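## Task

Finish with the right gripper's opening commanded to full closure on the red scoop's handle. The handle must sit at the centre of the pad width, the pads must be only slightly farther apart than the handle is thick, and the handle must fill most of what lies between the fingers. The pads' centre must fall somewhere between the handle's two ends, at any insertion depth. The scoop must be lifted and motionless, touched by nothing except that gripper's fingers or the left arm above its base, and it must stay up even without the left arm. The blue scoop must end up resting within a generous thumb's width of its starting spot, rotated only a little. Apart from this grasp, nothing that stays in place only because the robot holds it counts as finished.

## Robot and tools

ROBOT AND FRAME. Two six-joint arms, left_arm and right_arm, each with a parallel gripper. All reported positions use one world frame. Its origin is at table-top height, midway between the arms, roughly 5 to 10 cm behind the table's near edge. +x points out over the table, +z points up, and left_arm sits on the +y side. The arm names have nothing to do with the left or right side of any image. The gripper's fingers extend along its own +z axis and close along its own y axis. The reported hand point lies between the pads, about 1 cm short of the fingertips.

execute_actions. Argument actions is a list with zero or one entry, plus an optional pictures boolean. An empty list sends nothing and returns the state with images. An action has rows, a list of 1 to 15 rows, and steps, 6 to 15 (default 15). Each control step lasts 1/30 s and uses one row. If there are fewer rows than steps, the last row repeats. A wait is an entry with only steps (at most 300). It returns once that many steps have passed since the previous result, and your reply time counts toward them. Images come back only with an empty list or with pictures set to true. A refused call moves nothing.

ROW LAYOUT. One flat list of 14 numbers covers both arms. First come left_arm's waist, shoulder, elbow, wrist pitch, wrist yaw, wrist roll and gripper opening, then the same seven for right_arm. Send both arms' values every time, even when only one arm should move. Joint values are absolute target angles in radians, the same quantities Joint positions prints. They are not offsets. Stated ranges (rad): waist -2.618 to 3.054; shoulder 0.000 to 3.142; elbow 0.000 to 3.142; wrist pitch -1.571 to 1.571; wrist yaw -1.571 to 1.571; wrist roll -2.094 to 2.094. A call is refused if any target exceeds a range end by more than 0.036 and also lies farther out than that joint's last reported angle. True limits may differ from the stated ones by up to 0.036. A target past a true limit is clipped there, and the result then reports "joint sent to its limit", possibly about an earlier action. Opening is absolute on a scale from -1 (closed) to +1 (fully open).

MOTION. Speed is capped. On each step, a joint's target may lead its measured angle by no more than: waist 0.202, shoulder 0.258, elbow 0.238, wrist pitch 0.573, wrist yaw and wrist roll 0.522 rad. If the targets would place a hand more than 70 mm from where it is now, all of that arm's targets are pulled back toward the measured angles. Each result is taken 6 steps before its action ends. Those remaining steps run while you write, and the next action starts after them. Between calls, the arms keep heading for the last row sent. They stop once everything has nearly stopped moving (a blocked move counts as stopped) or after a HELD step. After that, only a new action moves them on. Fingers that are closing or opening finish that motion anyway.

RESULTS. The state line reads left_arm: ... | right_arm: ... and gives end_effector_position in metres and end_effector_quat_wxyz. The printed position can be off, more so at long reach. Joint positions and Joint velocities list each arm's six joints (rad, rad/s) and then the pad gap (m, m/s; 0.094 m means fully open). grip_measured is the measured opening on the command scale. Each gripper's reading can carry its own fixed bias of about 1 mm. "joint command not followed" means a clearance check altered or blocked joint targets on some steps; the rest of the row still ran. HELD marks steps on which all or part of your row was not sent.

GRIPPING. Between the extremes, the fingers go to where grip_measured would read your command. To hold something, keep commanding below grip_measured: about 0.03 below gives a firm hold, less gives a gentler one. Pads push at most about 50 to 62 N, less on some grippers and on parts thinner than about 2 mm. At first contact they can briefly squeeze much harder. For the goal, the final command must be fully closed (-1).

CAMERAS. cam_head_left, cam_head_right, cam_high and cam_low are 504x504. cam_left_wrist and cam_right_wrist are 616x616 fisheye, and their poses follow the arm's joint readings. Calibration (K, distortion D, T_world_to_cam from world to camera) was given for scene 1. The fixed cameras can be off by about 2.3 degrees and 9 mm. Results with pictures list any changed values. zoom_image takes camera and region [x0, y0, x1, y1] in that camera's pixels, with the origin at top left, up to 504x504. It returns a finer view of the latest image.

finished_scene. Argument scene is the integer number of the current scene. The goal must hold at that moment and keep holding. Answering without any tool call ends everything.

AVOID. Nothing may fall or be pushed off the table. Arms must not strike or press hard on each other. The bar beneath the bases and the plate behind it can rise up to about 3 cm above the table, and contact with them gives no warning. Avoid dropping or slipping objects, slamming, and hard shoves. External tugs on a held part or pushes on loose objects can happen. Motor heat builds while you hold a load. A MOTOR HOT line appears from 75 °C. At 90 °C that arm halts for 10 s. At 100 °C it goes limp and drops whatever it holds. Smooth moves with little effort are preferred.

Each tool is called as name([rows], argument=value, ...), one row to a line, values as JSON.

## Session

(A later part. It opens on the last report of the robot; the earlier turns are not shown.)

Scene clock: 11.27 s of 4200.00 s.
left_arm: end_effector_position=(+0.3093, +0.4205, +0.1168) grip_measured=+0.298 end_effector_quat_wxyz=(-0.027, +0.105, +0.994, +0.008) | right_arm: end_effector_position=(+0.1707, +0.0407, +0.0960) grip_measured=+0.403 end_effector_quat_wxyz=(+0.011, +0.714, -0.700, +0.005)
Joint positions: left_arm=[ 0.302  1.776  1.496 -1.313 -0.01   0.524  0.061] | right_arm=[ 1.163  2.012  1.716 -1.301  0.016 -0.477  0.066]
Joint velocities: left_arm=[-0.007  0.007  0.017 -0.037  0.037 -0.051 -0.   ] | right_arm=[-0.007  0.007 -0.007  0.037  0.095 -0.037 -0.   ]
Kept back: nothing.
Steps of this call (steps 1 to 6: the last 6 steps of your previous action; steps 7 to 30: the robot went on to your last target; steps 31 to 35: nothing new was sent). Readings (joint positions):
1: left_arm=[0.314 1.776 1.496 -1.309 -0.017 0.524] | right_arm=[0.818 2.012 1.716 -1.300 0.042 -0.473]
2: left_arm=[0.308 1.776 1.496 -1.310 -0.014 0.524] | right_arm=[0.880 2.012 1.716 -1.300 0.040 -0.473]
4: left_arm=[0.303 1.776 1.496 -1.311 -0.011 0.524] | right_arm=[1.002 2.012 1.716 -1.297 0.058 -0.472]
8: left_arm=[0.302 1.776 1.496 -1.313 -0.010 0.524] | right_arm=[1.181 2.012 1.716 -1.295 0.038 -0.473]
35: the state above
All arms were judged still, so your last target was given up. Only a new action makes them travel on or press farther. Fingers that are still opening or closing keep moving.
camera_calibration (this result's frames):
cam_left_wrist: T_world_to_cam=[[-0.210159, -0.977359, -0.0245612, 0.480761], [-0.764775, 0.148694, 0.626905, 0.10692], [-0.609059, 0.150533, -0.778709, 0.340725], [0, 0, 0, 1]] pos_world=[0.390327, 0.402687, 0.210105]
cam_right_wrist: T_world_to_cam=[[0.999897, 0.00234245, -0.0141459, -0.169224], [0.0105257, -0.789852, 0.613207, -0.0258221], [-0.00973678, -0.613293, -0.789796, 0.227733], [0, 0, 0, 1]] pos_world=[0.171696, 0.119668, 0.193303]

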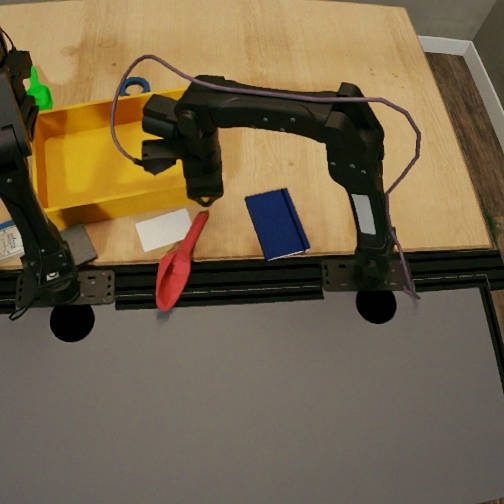

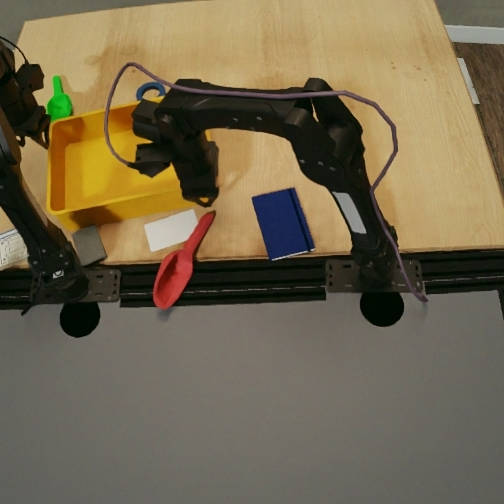

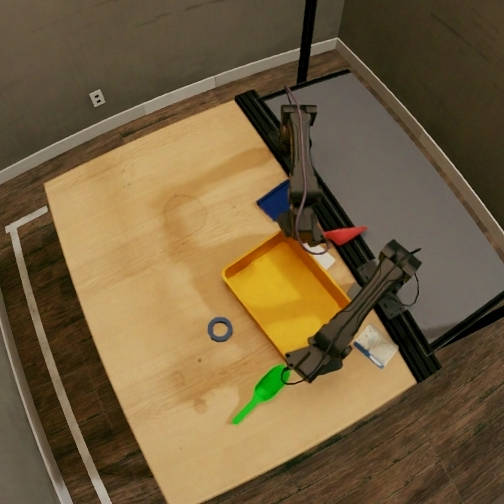

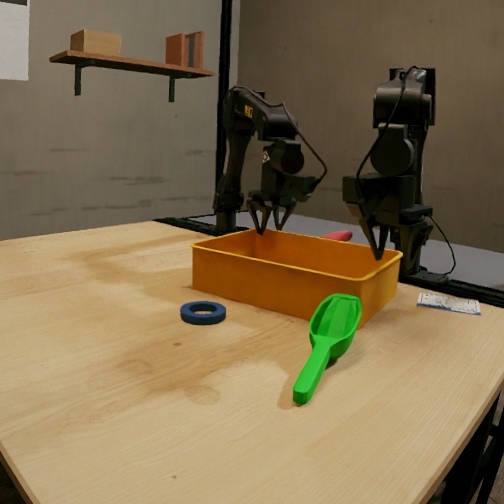

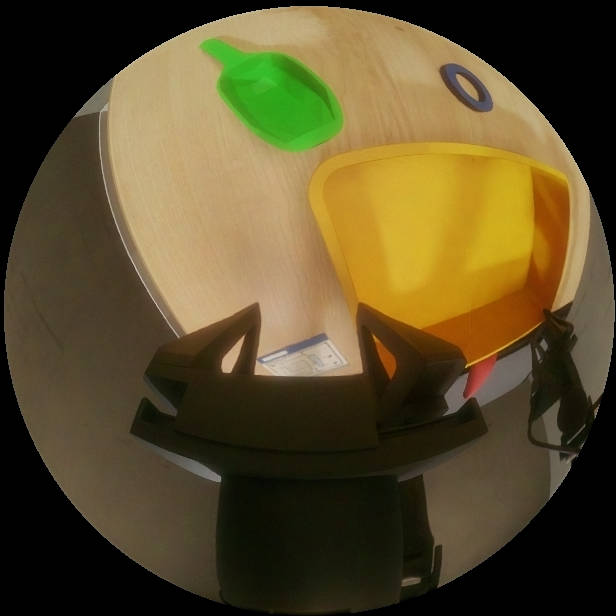

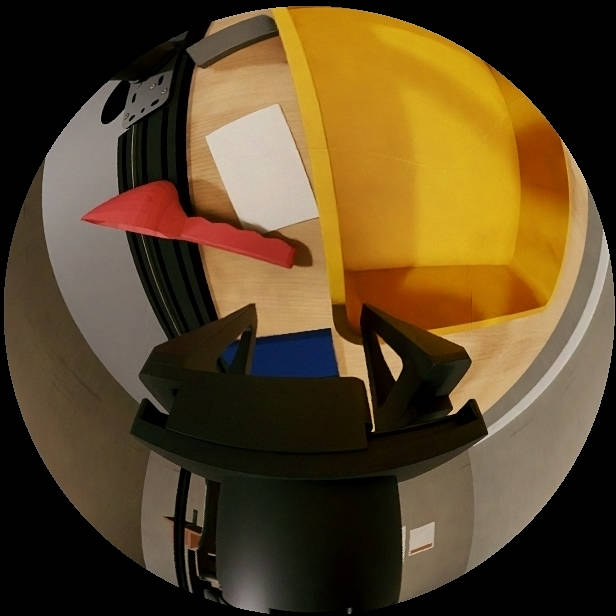

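execute_actions([
  {"rows":[[0.3,1.76,1.5,-1.33,0,0.52,0.3,1.165,1.95,1.86,-1.45,0,-0.48,0.4]]},
])

execute_actions([
  {"rows":[[0.3,1.76,1.5,-1.33,0,0.52,0.3,1.325,1.95,1.86,-1.45,0,-1.385,0.4]]},
])

execute_actions([
  {"rows":[[0.3,1.76,1.5,-1.33,0,0.52,0.3,1.325,1.99,1.70,-1.26,0,-1.385,0.4]]},
])

execute_actions([
  {"steps":20},
], pictures=true)

Scene clock: 12.00 s of 4200.00 s.
left_arm: end_effector_position=(+0.3093, +0.4205, +0.1168) grip_measured=+0.298 end_effector_quat_wxyz=(-0.027, +0.105, +0.994, +0.008) | right_arm: end_effector_position=(+0.1719, +0.0418, +0.1467) grip_measured=+0.403 end_effector_quat_wxyz=(-0.019, +0.714, -0.700, -0.005)
Joint positions: left_arm=[ 0.302  1.776  1.496 -1.313 -0.01   0.524  0.061] | right_arm=[ 1.163  1.958  1.841 -1.415  0.016 -0.477  0.066]
Joint velocities: left_arm=[ 0.002 -0.022  0.017 -0.007 -0.037  0.095  0.001] | right_arm=[-0.017 -0.002  0.002 -0.183 -0.066  0.007 -0.001]
Steps of this call (steps 1 to 13: nothing new was sent; steps 14 to 22: the first 9 steps of this action). Readings (joint positions):
14: left_arm=[0.302 1.776 1.496 -1.313 -0.010 0.524] | right_arm=[1.163 2.013 1.737 -1.324 0.016 -0.477]
15: left_arm=[0.302 1.776 1.496 -1.313 -0.010 0.524] | right_arm=[1.163 2.015 1.764 -1.350 0.016 -0.477]
17: left_arm=[0.302 1.776 1.496 -1.313 -0.010 0.524] | right_arm=[1.163 1.999 1.810 -1.378 0.016 -0.477]
21: left_arm=[0.302 1.776 1.496 -1.313 -0.010 0.524] | right_arm=[1.163 1.960 1.841 -1.409 0.016 -0.477]
22: the state above

Scene clock: 12.50 s of 4200.00 s.
left_arm: end_effector_position=(+0.3093, +0.4205, +0.1168) grip_measured=+0.298 end_effector_quat_wxyz=(-0.027, +0.105, +0.994, +0.008) | right_arm: end_effector_position=(+0.1028, +0.0629, +0.1475) grip_measured=+0.403 end_effector_quat_wxyz=(-0.011, +0.950, -0.312, -0.003)
Joint positions: left_arm=[ 0.302  1.776  1.496 -1.313 -0.01   0.524  0.061] | right_arm=[ 1.351  1.958  1.841 -1.435  0.007 -1.206  0.066]
Joint velocities: left_arm=[ 0.002 -0.007 -0.012 -0.081 -0.007 -0.051  0.   ] | right_arm=[-0.154  0.017 -0.022 -0.007  0.051 -1.121  0.   ]
Steps of this call (steps 1 to 6: the last 6 steps of your previous action; steps 7 to 15: the first 9 steps of this action). Readings (joint positions):
7: left_arm=[0.302 1.776 1.496 -1.313 -0.010 0.524] | right_arm=[1.177 1.958 1.841 -1.434 0.023 -0.556]
8: left_arm=[0.302 1.776 1.496 -1.313 -0.010 0.524] | right_arm=[1.203 1.958 1.841 -1.434 0.028 -0.655]
10: left_arm=[0.302 1.776 1.496 -1.313 -0.010 0.524] | right_arm=[1.277 1.958 1.841 -1.434 0.025 -0.853]
14: left_arm=[0.302 1.776 1.496 -1.313 -0.010 0.524] | right_arm=[1.352 1.958 1.841 -1.435 0.007 -1.162]
15: the state above

Scene clock: 13.00 s of 4200.00 s.
left_arm: end_effector_position=(+0.3093, +0.4205, +0.1168) grip_measured=+0.298 end_effector_quat_wxyz=(-0.027, +0.105, +0.994, +0.008) | right_arm: end_effector_position=(+0.1109, +0.0597, +0.0907) grip_measured=+0.403 end_effector_quat_wxyz=(+0.021, +0.969, -0.245, -0.004)
Joint positions: left_arm=[ 0.302  1.776  1.496 -1.313 -0.01   0.524  0.061] | right_arm=[ 1.325  2.015  1.696 -1.297  0.007 -1.37   0.066]
Joint velocities: left_arm=[-0.012 -0.007 -0.002  0.022 -0.066  0.022 -0.001] | right_arm=[-0.007 -0.002  0.002  0.139 -0.037 -0.007 -0.001]
Steps of this call (steps 1 to 6: the last 6 steps of your previous action; steps 7 to 15: the first 9 steps of this action). Readings (joint positions):
7: left_arm=[0.302 1.776 1.496 -1.313 -0.010 0.524] | right_arm=[1.325 1.956 1.817 -1.408 0.007 -1.341]
8: left_arm=[0.302 1.776 1.496 -1.313 -0.010 0.524] | right_arm=[1.325 1.952 1.785 -1.377 0.007 -1.348]
10: left_arm=[0.302 1.776 1.496 -1.313 -0.010 0.524] | right_arm=[1.325 1.970 1.732 -1.341 0.007 -1.358]
14: left_arm=[0.302 1.776 1.496 -1.313 -0.010 0.524] | right_arm=[1.325 2.013 1.697 -1.303 0.007 -1.368]
15: the state above

Scene clock: 13.67 s of 4200.00 s.
left_arm: end_effector_position=(+0.3093, +0.4205, +0.1168) grip_measured=+0.298 end_effector_quat_wxyz=(-0.027, +0.105, +0.994, +0.008) | right_arm: end_effector_position=(+0.1126, +0.0654, +0.0910) grip_measured=+0.403 end_effector_quat_wxyz=(+0.008, +0.970, -0.242, -0.003)
Joint positions: left_arm=[ 0.302  1.776  1.496 -1.313 -0.01   0.524  0.061] | right_arm=[ 1.325  2.014  1.696 -1.273  0.007 -1.375  0.066]
Joint velocities: left_arm=[ 0.012 -0.002  0.002  0.037 -0.051  0.037 -0.   ] | right_arm=[ 0.002 -0.002 -0.002  0.007 -0.022  0.007  0.   ]
Kept back: nothing.
Steps of this call (steps 1 to 6: the last 6 steps of your previous action; steps 7 to 20: the robot went on to your last target). Readings (joint positions):
1: left_arm=[0.302 1.776 1.496 -1.313 -0.010 0.524] | right_arm=[1.325 2.015 1.696 -1.292 0.007 -1.371]
2: left_arm=[0.302 1.776 1.496 -1.313 -0.010 0.524] | right_arm=[1.325 2.014 1.696 -1.287 0.007 -1.372]
4: left_arm=[0.302 1.776 1.496 -1.313 -0.010 0.524] | right_arm=[1.325 2.014 1.696 -1.282 0.007 -1.373]
8: left_arm=[0.302 1.776 1.496 -1.313 -0.010 0.524] | right_arm=[1.325 2.014 1.696 -1.276 0.007 -1.374]
20: the state above
camera_calibration (this result's frames):
cam_left_wrist: T_world_to_cam=[[-0.210159, -0.977359, -0.0245612, 0.480761], [-0.764775, 0.148694, 0.626905, 0.10692], [-0.609059, 0.150533, -0.778709, 0.340725], [0, 0, 0, 1]] pos_world=[0.390327, 0.402687, 0.210105]
cam_right_wrist: T_world_to_cam=[[0.486181, 0.873545, -0.0233793, -0.109643], [0.710338, -0.379481, 0.592802, -0.106466], [0.508968, -0.304816, -0.805009, 0.161121], [0, 0, 0, 1]] pos_world=[0.0469283, 0.104488, 0.190254]

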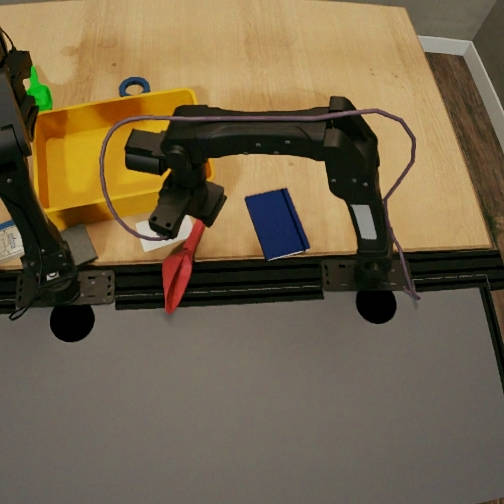

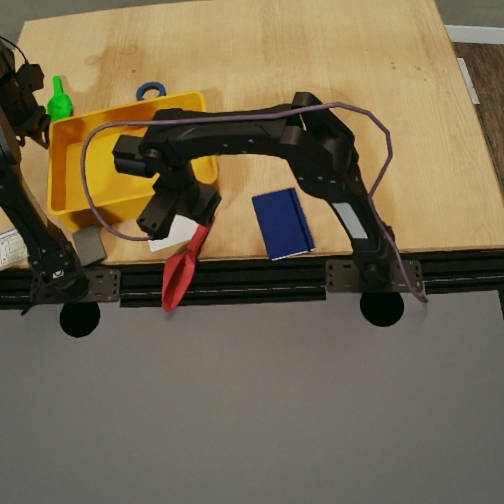

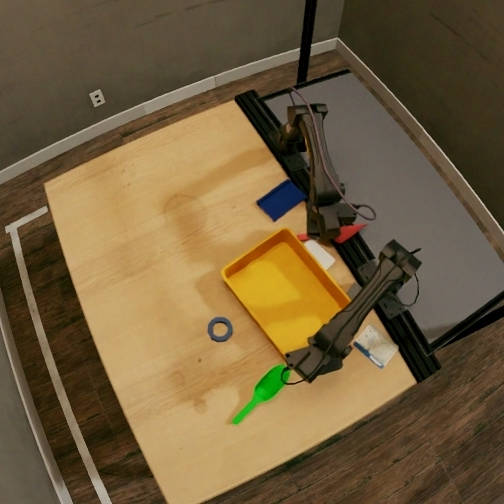

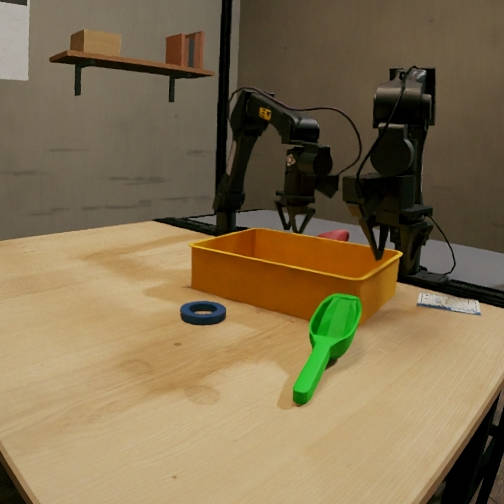

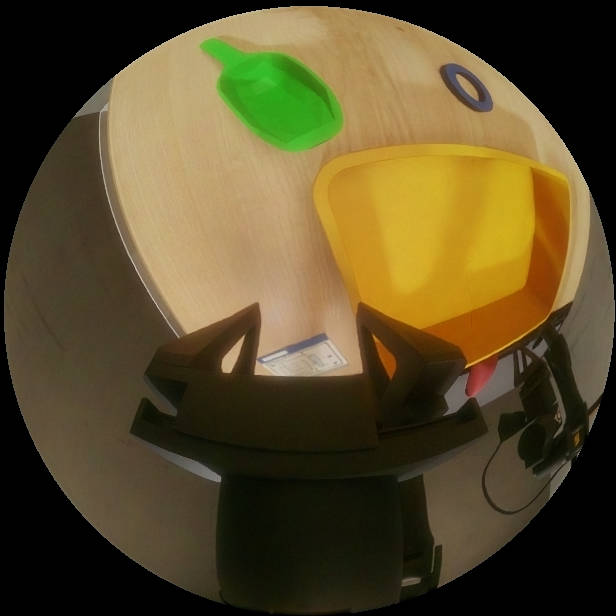

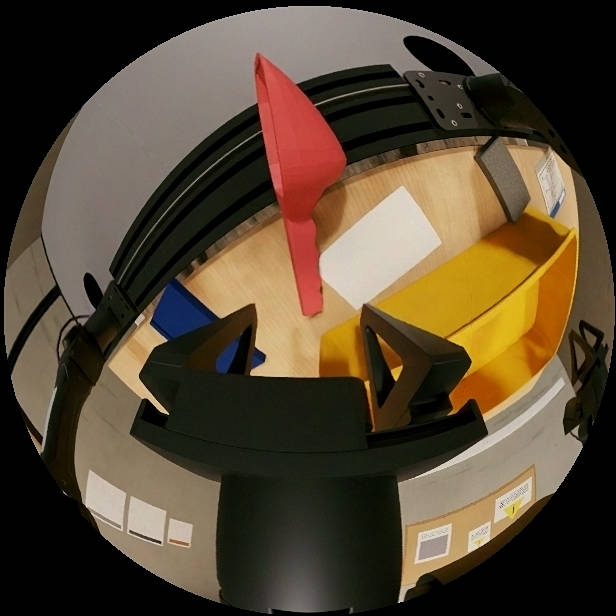

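execute_actions([
  {"rows":[[0.3,1.76,1.5,-1.33,0,0.52,0.3,1.325,2.0,1.68,-1.2,0,-1.54,0.4],[0.3,1.76,1.5,-1.33,0,0.52,0.3,1.325,2.0,1.68,-1.2,0,-1.54,0.4],[0.3,1.76,1.5,-1.33,0,0.52,0.3,1.325,2.01,1.66,-1.17,0,-1.54,0.4],[0.3,1.76,1.5,-1.33,0,0.52,0.3,1.325,2.015,1.64,-1.14,0,-1.54,0.4],[0.3,1.76,1.5,-1.33,0,0.52,0.3,1.325,2.02,1.62,-1.11,0,-1.54,0.4],[0.3,1.76,1.5,-1.33,0,0.52,0.3,1.325,2.03,1.60,-1.08,0,-1.54,0.4],[0.3,1.76,1.5,-1.33,0,0.52,0.3,1.325,2.035,1.58,-1.05,0,-1.54,0.4],[0.3,1.76,1.5,-1.33,0,0.52,0.3,1.325,2.04,1.56,-1.03,0,-1.54,0.4],[0.3,1.76,1.5,-1.33,0,0.52,0.3,1.325,2.05,1.54,-1.01,0,-1.54,0.4],[0.3,1.76,1.5,-1.33,0,0.52,0.3,1.325,2.055,1.515,-1.01,0,-1.54,0.4]]},
])

execute_actions([
  {"steps":18},
], pictures=true)

Scene clock: 14.53 s of 4200.00 s.
left_arm: end_effector_position=(+0.3093, +0.4205, +0.1168) grip_measured=+0.298 end_effector_quat_wxyz=(-0.027, +0.105, +0.994, +0.008) | right_arm: end_effector_position=(+0.1148, +0.0741, +0.0595) grip_measured=+0.403 end_effector_quat_wxyz=(-0.013, +0.984, -0.177, -0.001)
Joint positions: left_arm=[ 0.302  1.776  1.496 -1.313 -0.01   0.524  0.061] | right_arm=[ 1.325  2.025  1.586 -1.111  0.007 -1.509  0.066]
Joint velocities: left_arm=[ 0.007 -0.012 -0.002  0.022  0.022 -0.051  0.   ] | right_arm=[-0.002  0.188 -0.564  0.637 -0.051 -0.11  -0.002]
Steps of this call (steps 1 to 15: the robot went on to your last target; steps 16 to 17: nothing new was sent; steps 18 to 26: the first 9 steps of this action). Readings (joint positions):
18: left_arm=[0.302 1.776 1.496 -1.313 -0.010 0.524] | right_arm=[1.325 2.014 1.695 -1.266 0.007 -1.400]
19: left_arm=[0.302 1.776 1.496 -1.313 -0.010 0.524] | right_arm=[1.325 2.014 1.693 -1.256 0.007 -1.427]
21: left_arm=[0.302 1.776 1.496 -1.313 -0.010 0.524] | right_arm=[1.325 2.014 1.678 -1.224 0.007 -1.464]
25: left_arm=[0.302 1.776 1.496 -1.313 -0.010 0.524] | right_arm=[1.325 2.018 1.606 -1.133 0.007 -1.504]
26: the state above

Scene clock: 15.13 s of 4200.00 s.
left_arm: end_effector_position=(+0.3093, +0.4205, +0.1168) grip_measured=+0.298 end_effector_quat_wxyz=(-0.027, +0.105, +0.994, +0.008) | right_arm: end_effector_position=(+0.1132, +0.0700, +0.0246) grip_measured=+0.403 end_effector_quat_wxyz=(+0.003, +0.986, -0.167, -0.003)
Joint positions: left_arm=[ 0.302  1.776  1.496 -1.313 -0.01   0.524  0.061] | right_arm=[ 1.325  2.072  1.514 -1.023  0.007 -1.53   0.066]
Joint velocities: left_arm=[-0.017  0.007  0.007 -0.007  0.022 -0.11   0.   ] | right_arm=[ 0.012 -0.002 -0.017  0.022 -0.007 -0.066  0.001]
Kept back: nothing.
Steps of this call (steps 1 to 6: the last 6 steps of your previous action; steps 7 to 18: the robot went on to your last target). Readings (joint positions):
1: left_arm=[0.302 1.776 1.496 -1.313 -0.010 0.524] | right_arm=[1.325 2.032 1.566 -1.090 0.007 -1.514]
2: left_arm=[0.302 1.776 1.496 -1.313 -0.010 0.524] | right_arm=[1.325 2.040 1.547 -1.075 0.007 -1.517]
4: left_arm=[0.302 1.776 1.496 -1.313 -0.010 0.524] | right_arm=[1.325 2.059 1.524 -1.060 0.007 -1.522]
8: left_arm=[0.302 1.776 1.496 -1.313 -0.010 0.524] | right_arm=[1.325 2.072 1.514 -1.042 0.007 -1.527]
18: the state above
camera_calibration (this result's frames):
cam_left_wrist: T_world_to_cam=[[-0.210159, -0.977359, -0.0245612, 0.480761], [-0.764775, 0.148694, 0.626905, 0.10692], [-0.609059, 0.150533, -0.778709, 0.340725], [0, 0, 0, 1]] pos_world=[0.390327, 0.402687, 0.210105]
cam_right_wrist: T_world_to_cam=[[0.346106, 0.938107, -0.0129236, -0.10438], [0.759897, -0.272225, 0.590297, -0.078823], [0.550243, -0.214126, -0.807083, 0.0979042], [0, 0, 0, 1]] pos_world=[0.0421528, 0.0974261, 0.124197]

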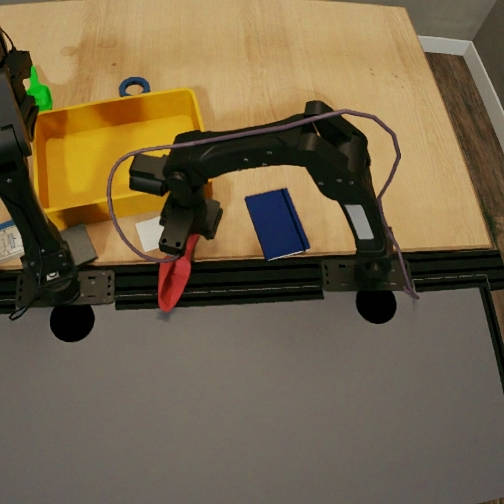

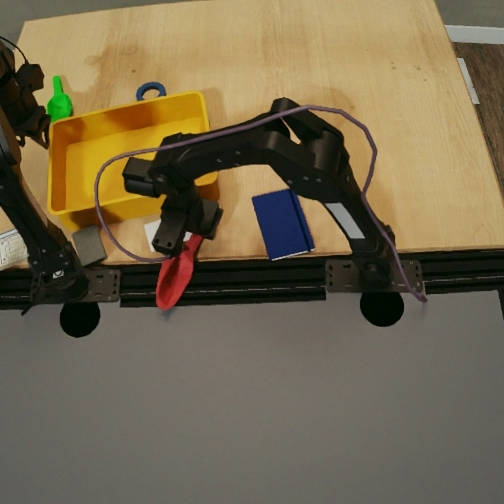

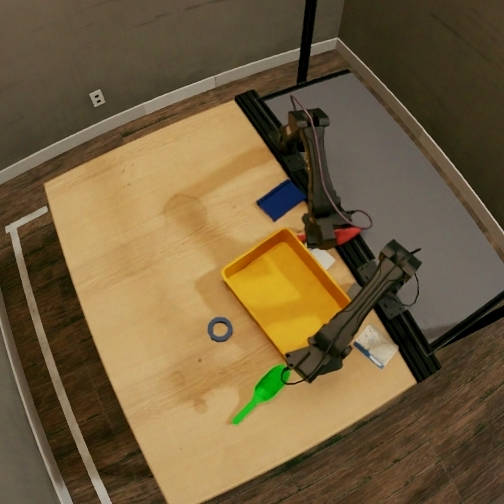

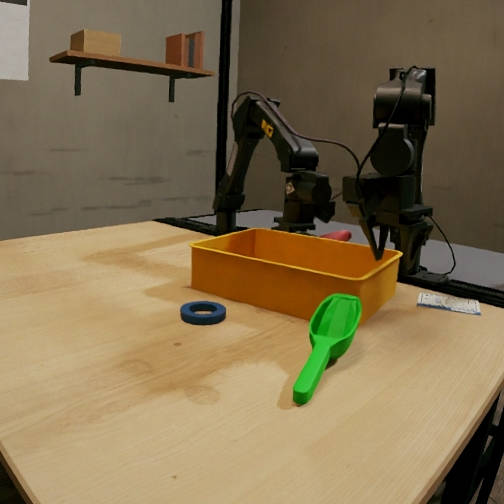

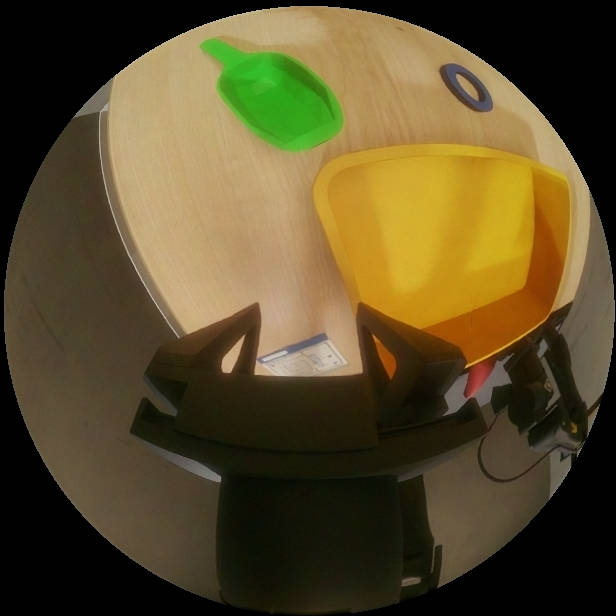

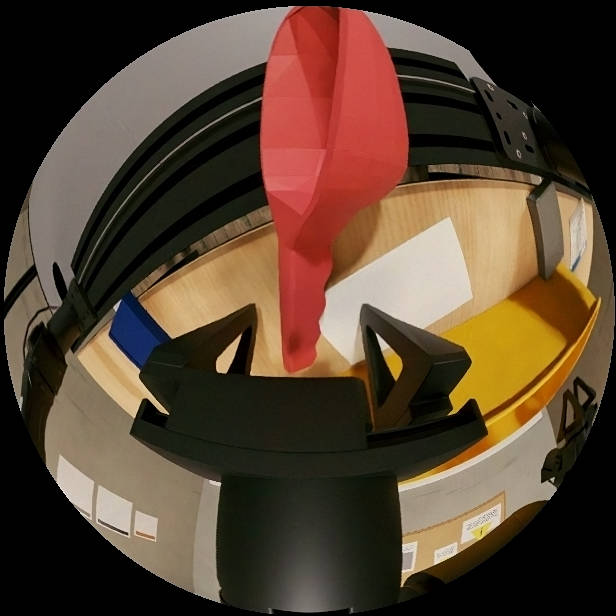

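execute_actions([
  {"rows":[[0.3,1.76,1.5,-1.33,0,0.52,0.3,1.325,2.055,1.495,-1.0,0,-1.52,0.4]],"steps":10},
])

execute_actions([
  {"rows":[[0.3,1.76,1.5,-1.33,0,0.52,0.3,1.325,2.055,1.495,-1.0,0,-1.52,-1]]},
])

execute_actions([
  {"rows":[[0.3,1.76,1.5,-1.33,0,0.52,0.3,1.325,1.95,1.86,-1.47,0,-1.52,-1]]},
])

execute_actions([
  {"steps":30},
], pictures=true)

Scene clock: 15.57 s of 4200.00 s.
left_arm: end_effector_position=(+0.3093, +0.4205, +0.1168) grip_measured=+0.298 end_effector_quat_wxyz=(-0.027, +0.105, +0.994, +0.008) | right_arm: end_effector_position=(+0.1130, +0.0695, +0.0227) grip_measured=+0.403 end_effector_quat_wxyz=(+0.003, +0.986, -0.167, -0.003)
Joint positions: left_arm=[ 0.302  1.776  1.496 -1.313 -0.01   0.524  0.061] | right_arm=[ 1.325  2.072  1.506 -1.015  0.007 -1.529  0.066]
Joint velocities: left_arm=[-0.007  0.017  0.012 -0.022  0.007 -0.095 -0.   ] | right_arm=[ 0.007 -0.002 -0.051 -0.081  0.007  0.037  0.001]
Steps of this call (steps 1 to 9: the robot went on to your last target; steps 10 to 13: the first 4 steps of this action). Readings (joint positions):
10: left_arm=[0.302 1.776 1.496 -1.313 -0.010 0.524] | right_arm=[1.325 2.072 1.513 -1.020 0.007 -1.530]
11: left_arm=[0.302 1.776 1.496 -1.313 -0.010 0.524] | right_arm=[1.325 2.072 1.511 -1.017 0.007 -1.530]
13: the state above

Scene clock: 16.07 s of 4200.00 s.
left_arm: end_effector_position=(+0.3093, +0.4205, +0.1168) grip_measured=+0.298 end_effector_quat_wxyz=(-0.027, +0.105, +0.994, +0.008) | right_arm: end_effector_position=(+0.1130, +0.0697, +0.0222) grip_measured=-0.544 end_effector_quat_wxyz=(+0.002, +0.986, -0.168, -0.003)
Joint positions: left_arm=[ 0.302  1.776  1.496 -1.313 -0.01   0.524  0.061] | right_arm=[ 1.325  2.072  1.504 -1.011  0.007 -1.527  0.021]
Joint velocities: left_arm=[ 0.012 -0.012  0.002 -0.037 -0.051 -0.081 -0.   ] | right_arm=[-0.007 -0.002  0.012  0.037 -0.066  0.007  0.   ]
Steps of this call (steps 1 to 6: the last 6 steps of your previous action; steps 7 to 15: the first 9 steps of this action). Readings (joint positions):
7: left_arm=[0.302 1.776 1.496 -1.313 -0.010 0.524] | right_arm=[1.325 2.072 1.504 -1.013 0.007 -1.529]
8: left_arm=[0.302 1.776 1.496 -1.313 -0.010 0.524] | right_arm=[1.325 2.072 1.504 -1.013 0.007 -1.529]
10: left_arm=[0.302 1.776 1.496 -1.313 -0.010 0.524] | right_arm=[1.325 2.072 1.504 -1.012 0.007 -1.528]
14: left_arm=[0.302 1.776 1.496 -1.313 -0.010 0.524] | right_arm=[1.325 2.072 1.504 -1.011 0.007 -1.527]
15: the state above

Scene clock: 16.57 s of 4200.00 s.
left_arm: end_effector_position=(+0.3093, +0.4205, +0.1168) grip_measured=+0.298 end_effector_quat_wxyz=(-0.027, +0.105, +0.994, +0.008) | right_arm: end_effector_position=(+0.1186, +0.0811, +0.1380) grip_measured=-0.544 end_effector_quat_wxyz=(-0.043, +0.985, -0.169, +0.004)
Joint positions: left_arm=[ 0.302  1.776  1.496 -1.313 -0.01   0.524  0.061] | right_arm=[ 1.325  1.979  1.83  -1.339  0.01  -1.526  0.021]
Joint velocities: left_arm=[ 0.002 -0.017  0.002 -0.007  0.022 -0.037 -0.001] | right_arm=[-0.012 -0.584  0.466 -0.593 -0.037  0.066 -0.   ]
Steps of this call (steps 1 to 6: the last 6 steps of your previous action; steps 7 to 15: the first 9 steps of this action). Readings (joint positions):
7: left_arm=[0.302 1.776 1.496 -1.313 -0.010 0.524] | right_arm=[1.325 2.072 1.527 -1.051 0.008 -1.527]
8: left_arm=[0.302 1.776 1.496 -1.313 -0.010 0.524] | right_arm=[1.325 2.073 1.561 -1.111 0.009 -1.527]
10: left_arm=[0.302 1.776 1.496 -1.313 -0.010 0.524] | right_arm=[1.325 2.059 1.646 -1.204 0.010 -1.527]
14: left_arm=[0.302 1.776 1.496 -1.313 -0.010 0.524] | right_arm=[1.325 1.999 1.810 -1.319 0.010 -1.526]
15: the state above

Scene clock: 17.57 s of 4200.00 s.
left_arm: end_effector_position=(+0.3093, +0.4205, +0.1168) grip_measured=+0.298 end_effector_quat_wxyz=(-0.027, +0.105, +0.994, +0.008) | right_arm: end_effector_position=(+0.1118, +0.0581, +0.1511) grip_measured=-0.544 end_effector_quat_wxyz=(-0.010, +0.986, -0.169, -0.000)
Joint positions: left_arm=[ 0.302  1.776  1.496 -1.313 -0.01   0.524  0.061] | right_arm=[ 1.325  1.954  1.85  -1.451  0.01  -1.526  0.021]
Joint velocities: left_arm=[ 0.007 -0.002 -0.017 -0.051 -0.11  -0.022 -0.   ] | right_arm=[ 0.012 -0.032  0.012  0.022 -0.037 -0.051  0.   ]
Kept back: nothing.
Steps of this call (steps 1 to 6: the last 6 steps of your previous action; steps 7 to 30: the robot went on to your last target). Readings (joint positions):
1: left_arm=[0.302 1.776 1.496 -1.313 -0.010 0.524] | right_arm=[1.325 1.961 1.842 -1.357 0.010 -1.526]
2: left_arm=[0.302 1.776 1.496 -1.313 -0.010 0.524] | right_arm=[1.325 1.948 1.848 -1.375 0.010 -1.526]
4: left_arm=[0.302 1.776 1.496 -1.313 -0.010 0.524] | right_arm=[1.325 1.940 1.850 -1.405 0.010 -1.526]
8: left_arm=[0.302 1.776 1.496 -1.313 -0.010 0.524] | right_arm=[1.325 1.951 1.850 -1.436 0.010 -1.526]
30: the state above
All arms were judged still, so your last target was given up. Only a new action makes them travel on or press farther. Fingers that are still opening or closing keep moving.
camera_calibration (this result's frames):
cam_left_wrist: T_world_to_cam=[[-0.210159, -0.977359, -0.0245612, 0.480761], [-0.764775, 0.148694, 0.626905, 0.10692], [-0.609059, 0.150533, -0.778709, 0.340725], [0, 0, 0, 1]] pos_world=[0.390327, 0.402687, 0.210105]
cam_right_wrist: T_world_to_cam=[[0.350014, 0.936647, 0.0135138, -0.0954293], [0.752501, -0.289733, 0.591437, -0.154019], [0.557883, -0.196842, -0.806238, 0.196177], [0, 0, 0, 1]] pos_world=[0.0398574, 0.0833749, 0.250547]

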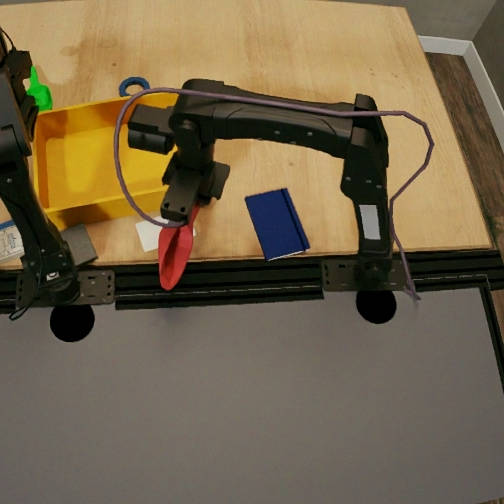

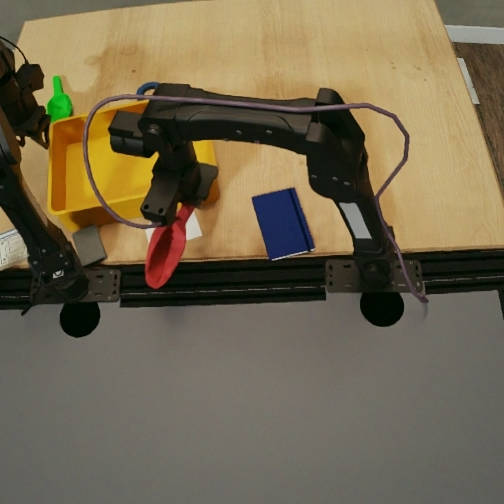

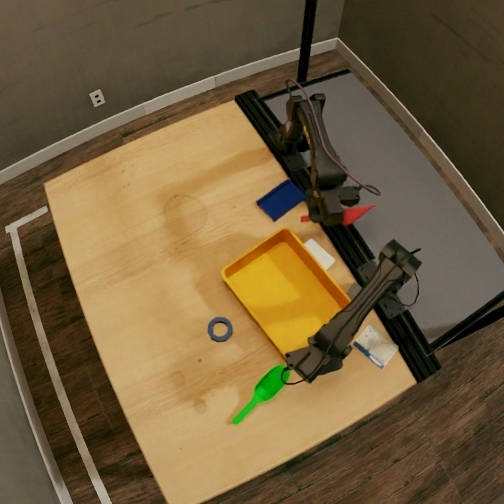

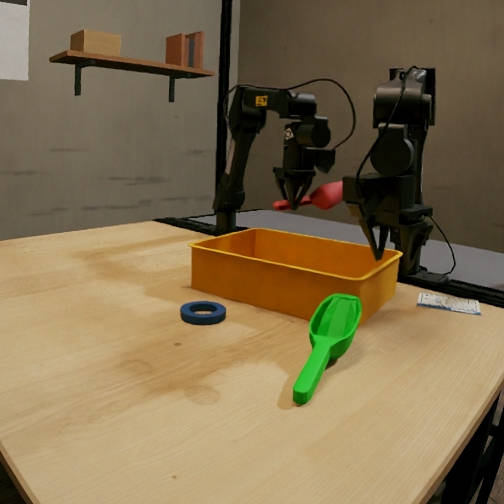

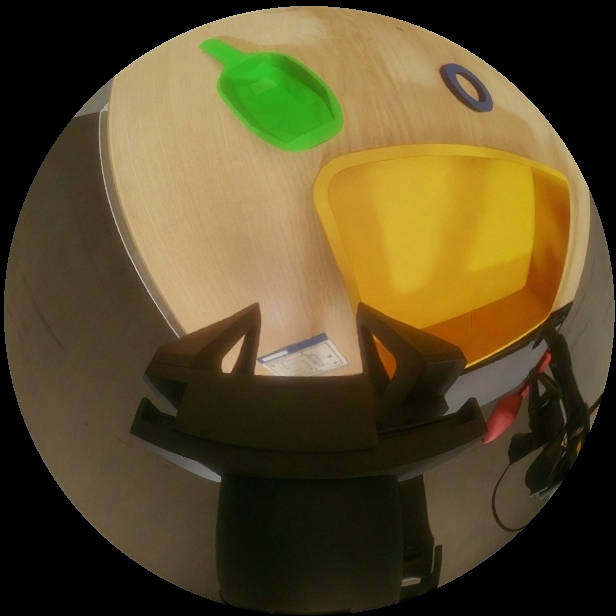

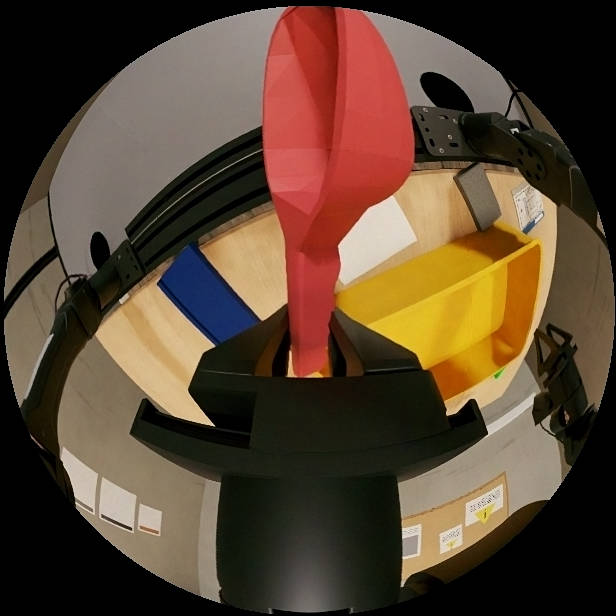

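finished_scene(scene=2)

The scene is finished: the task was done.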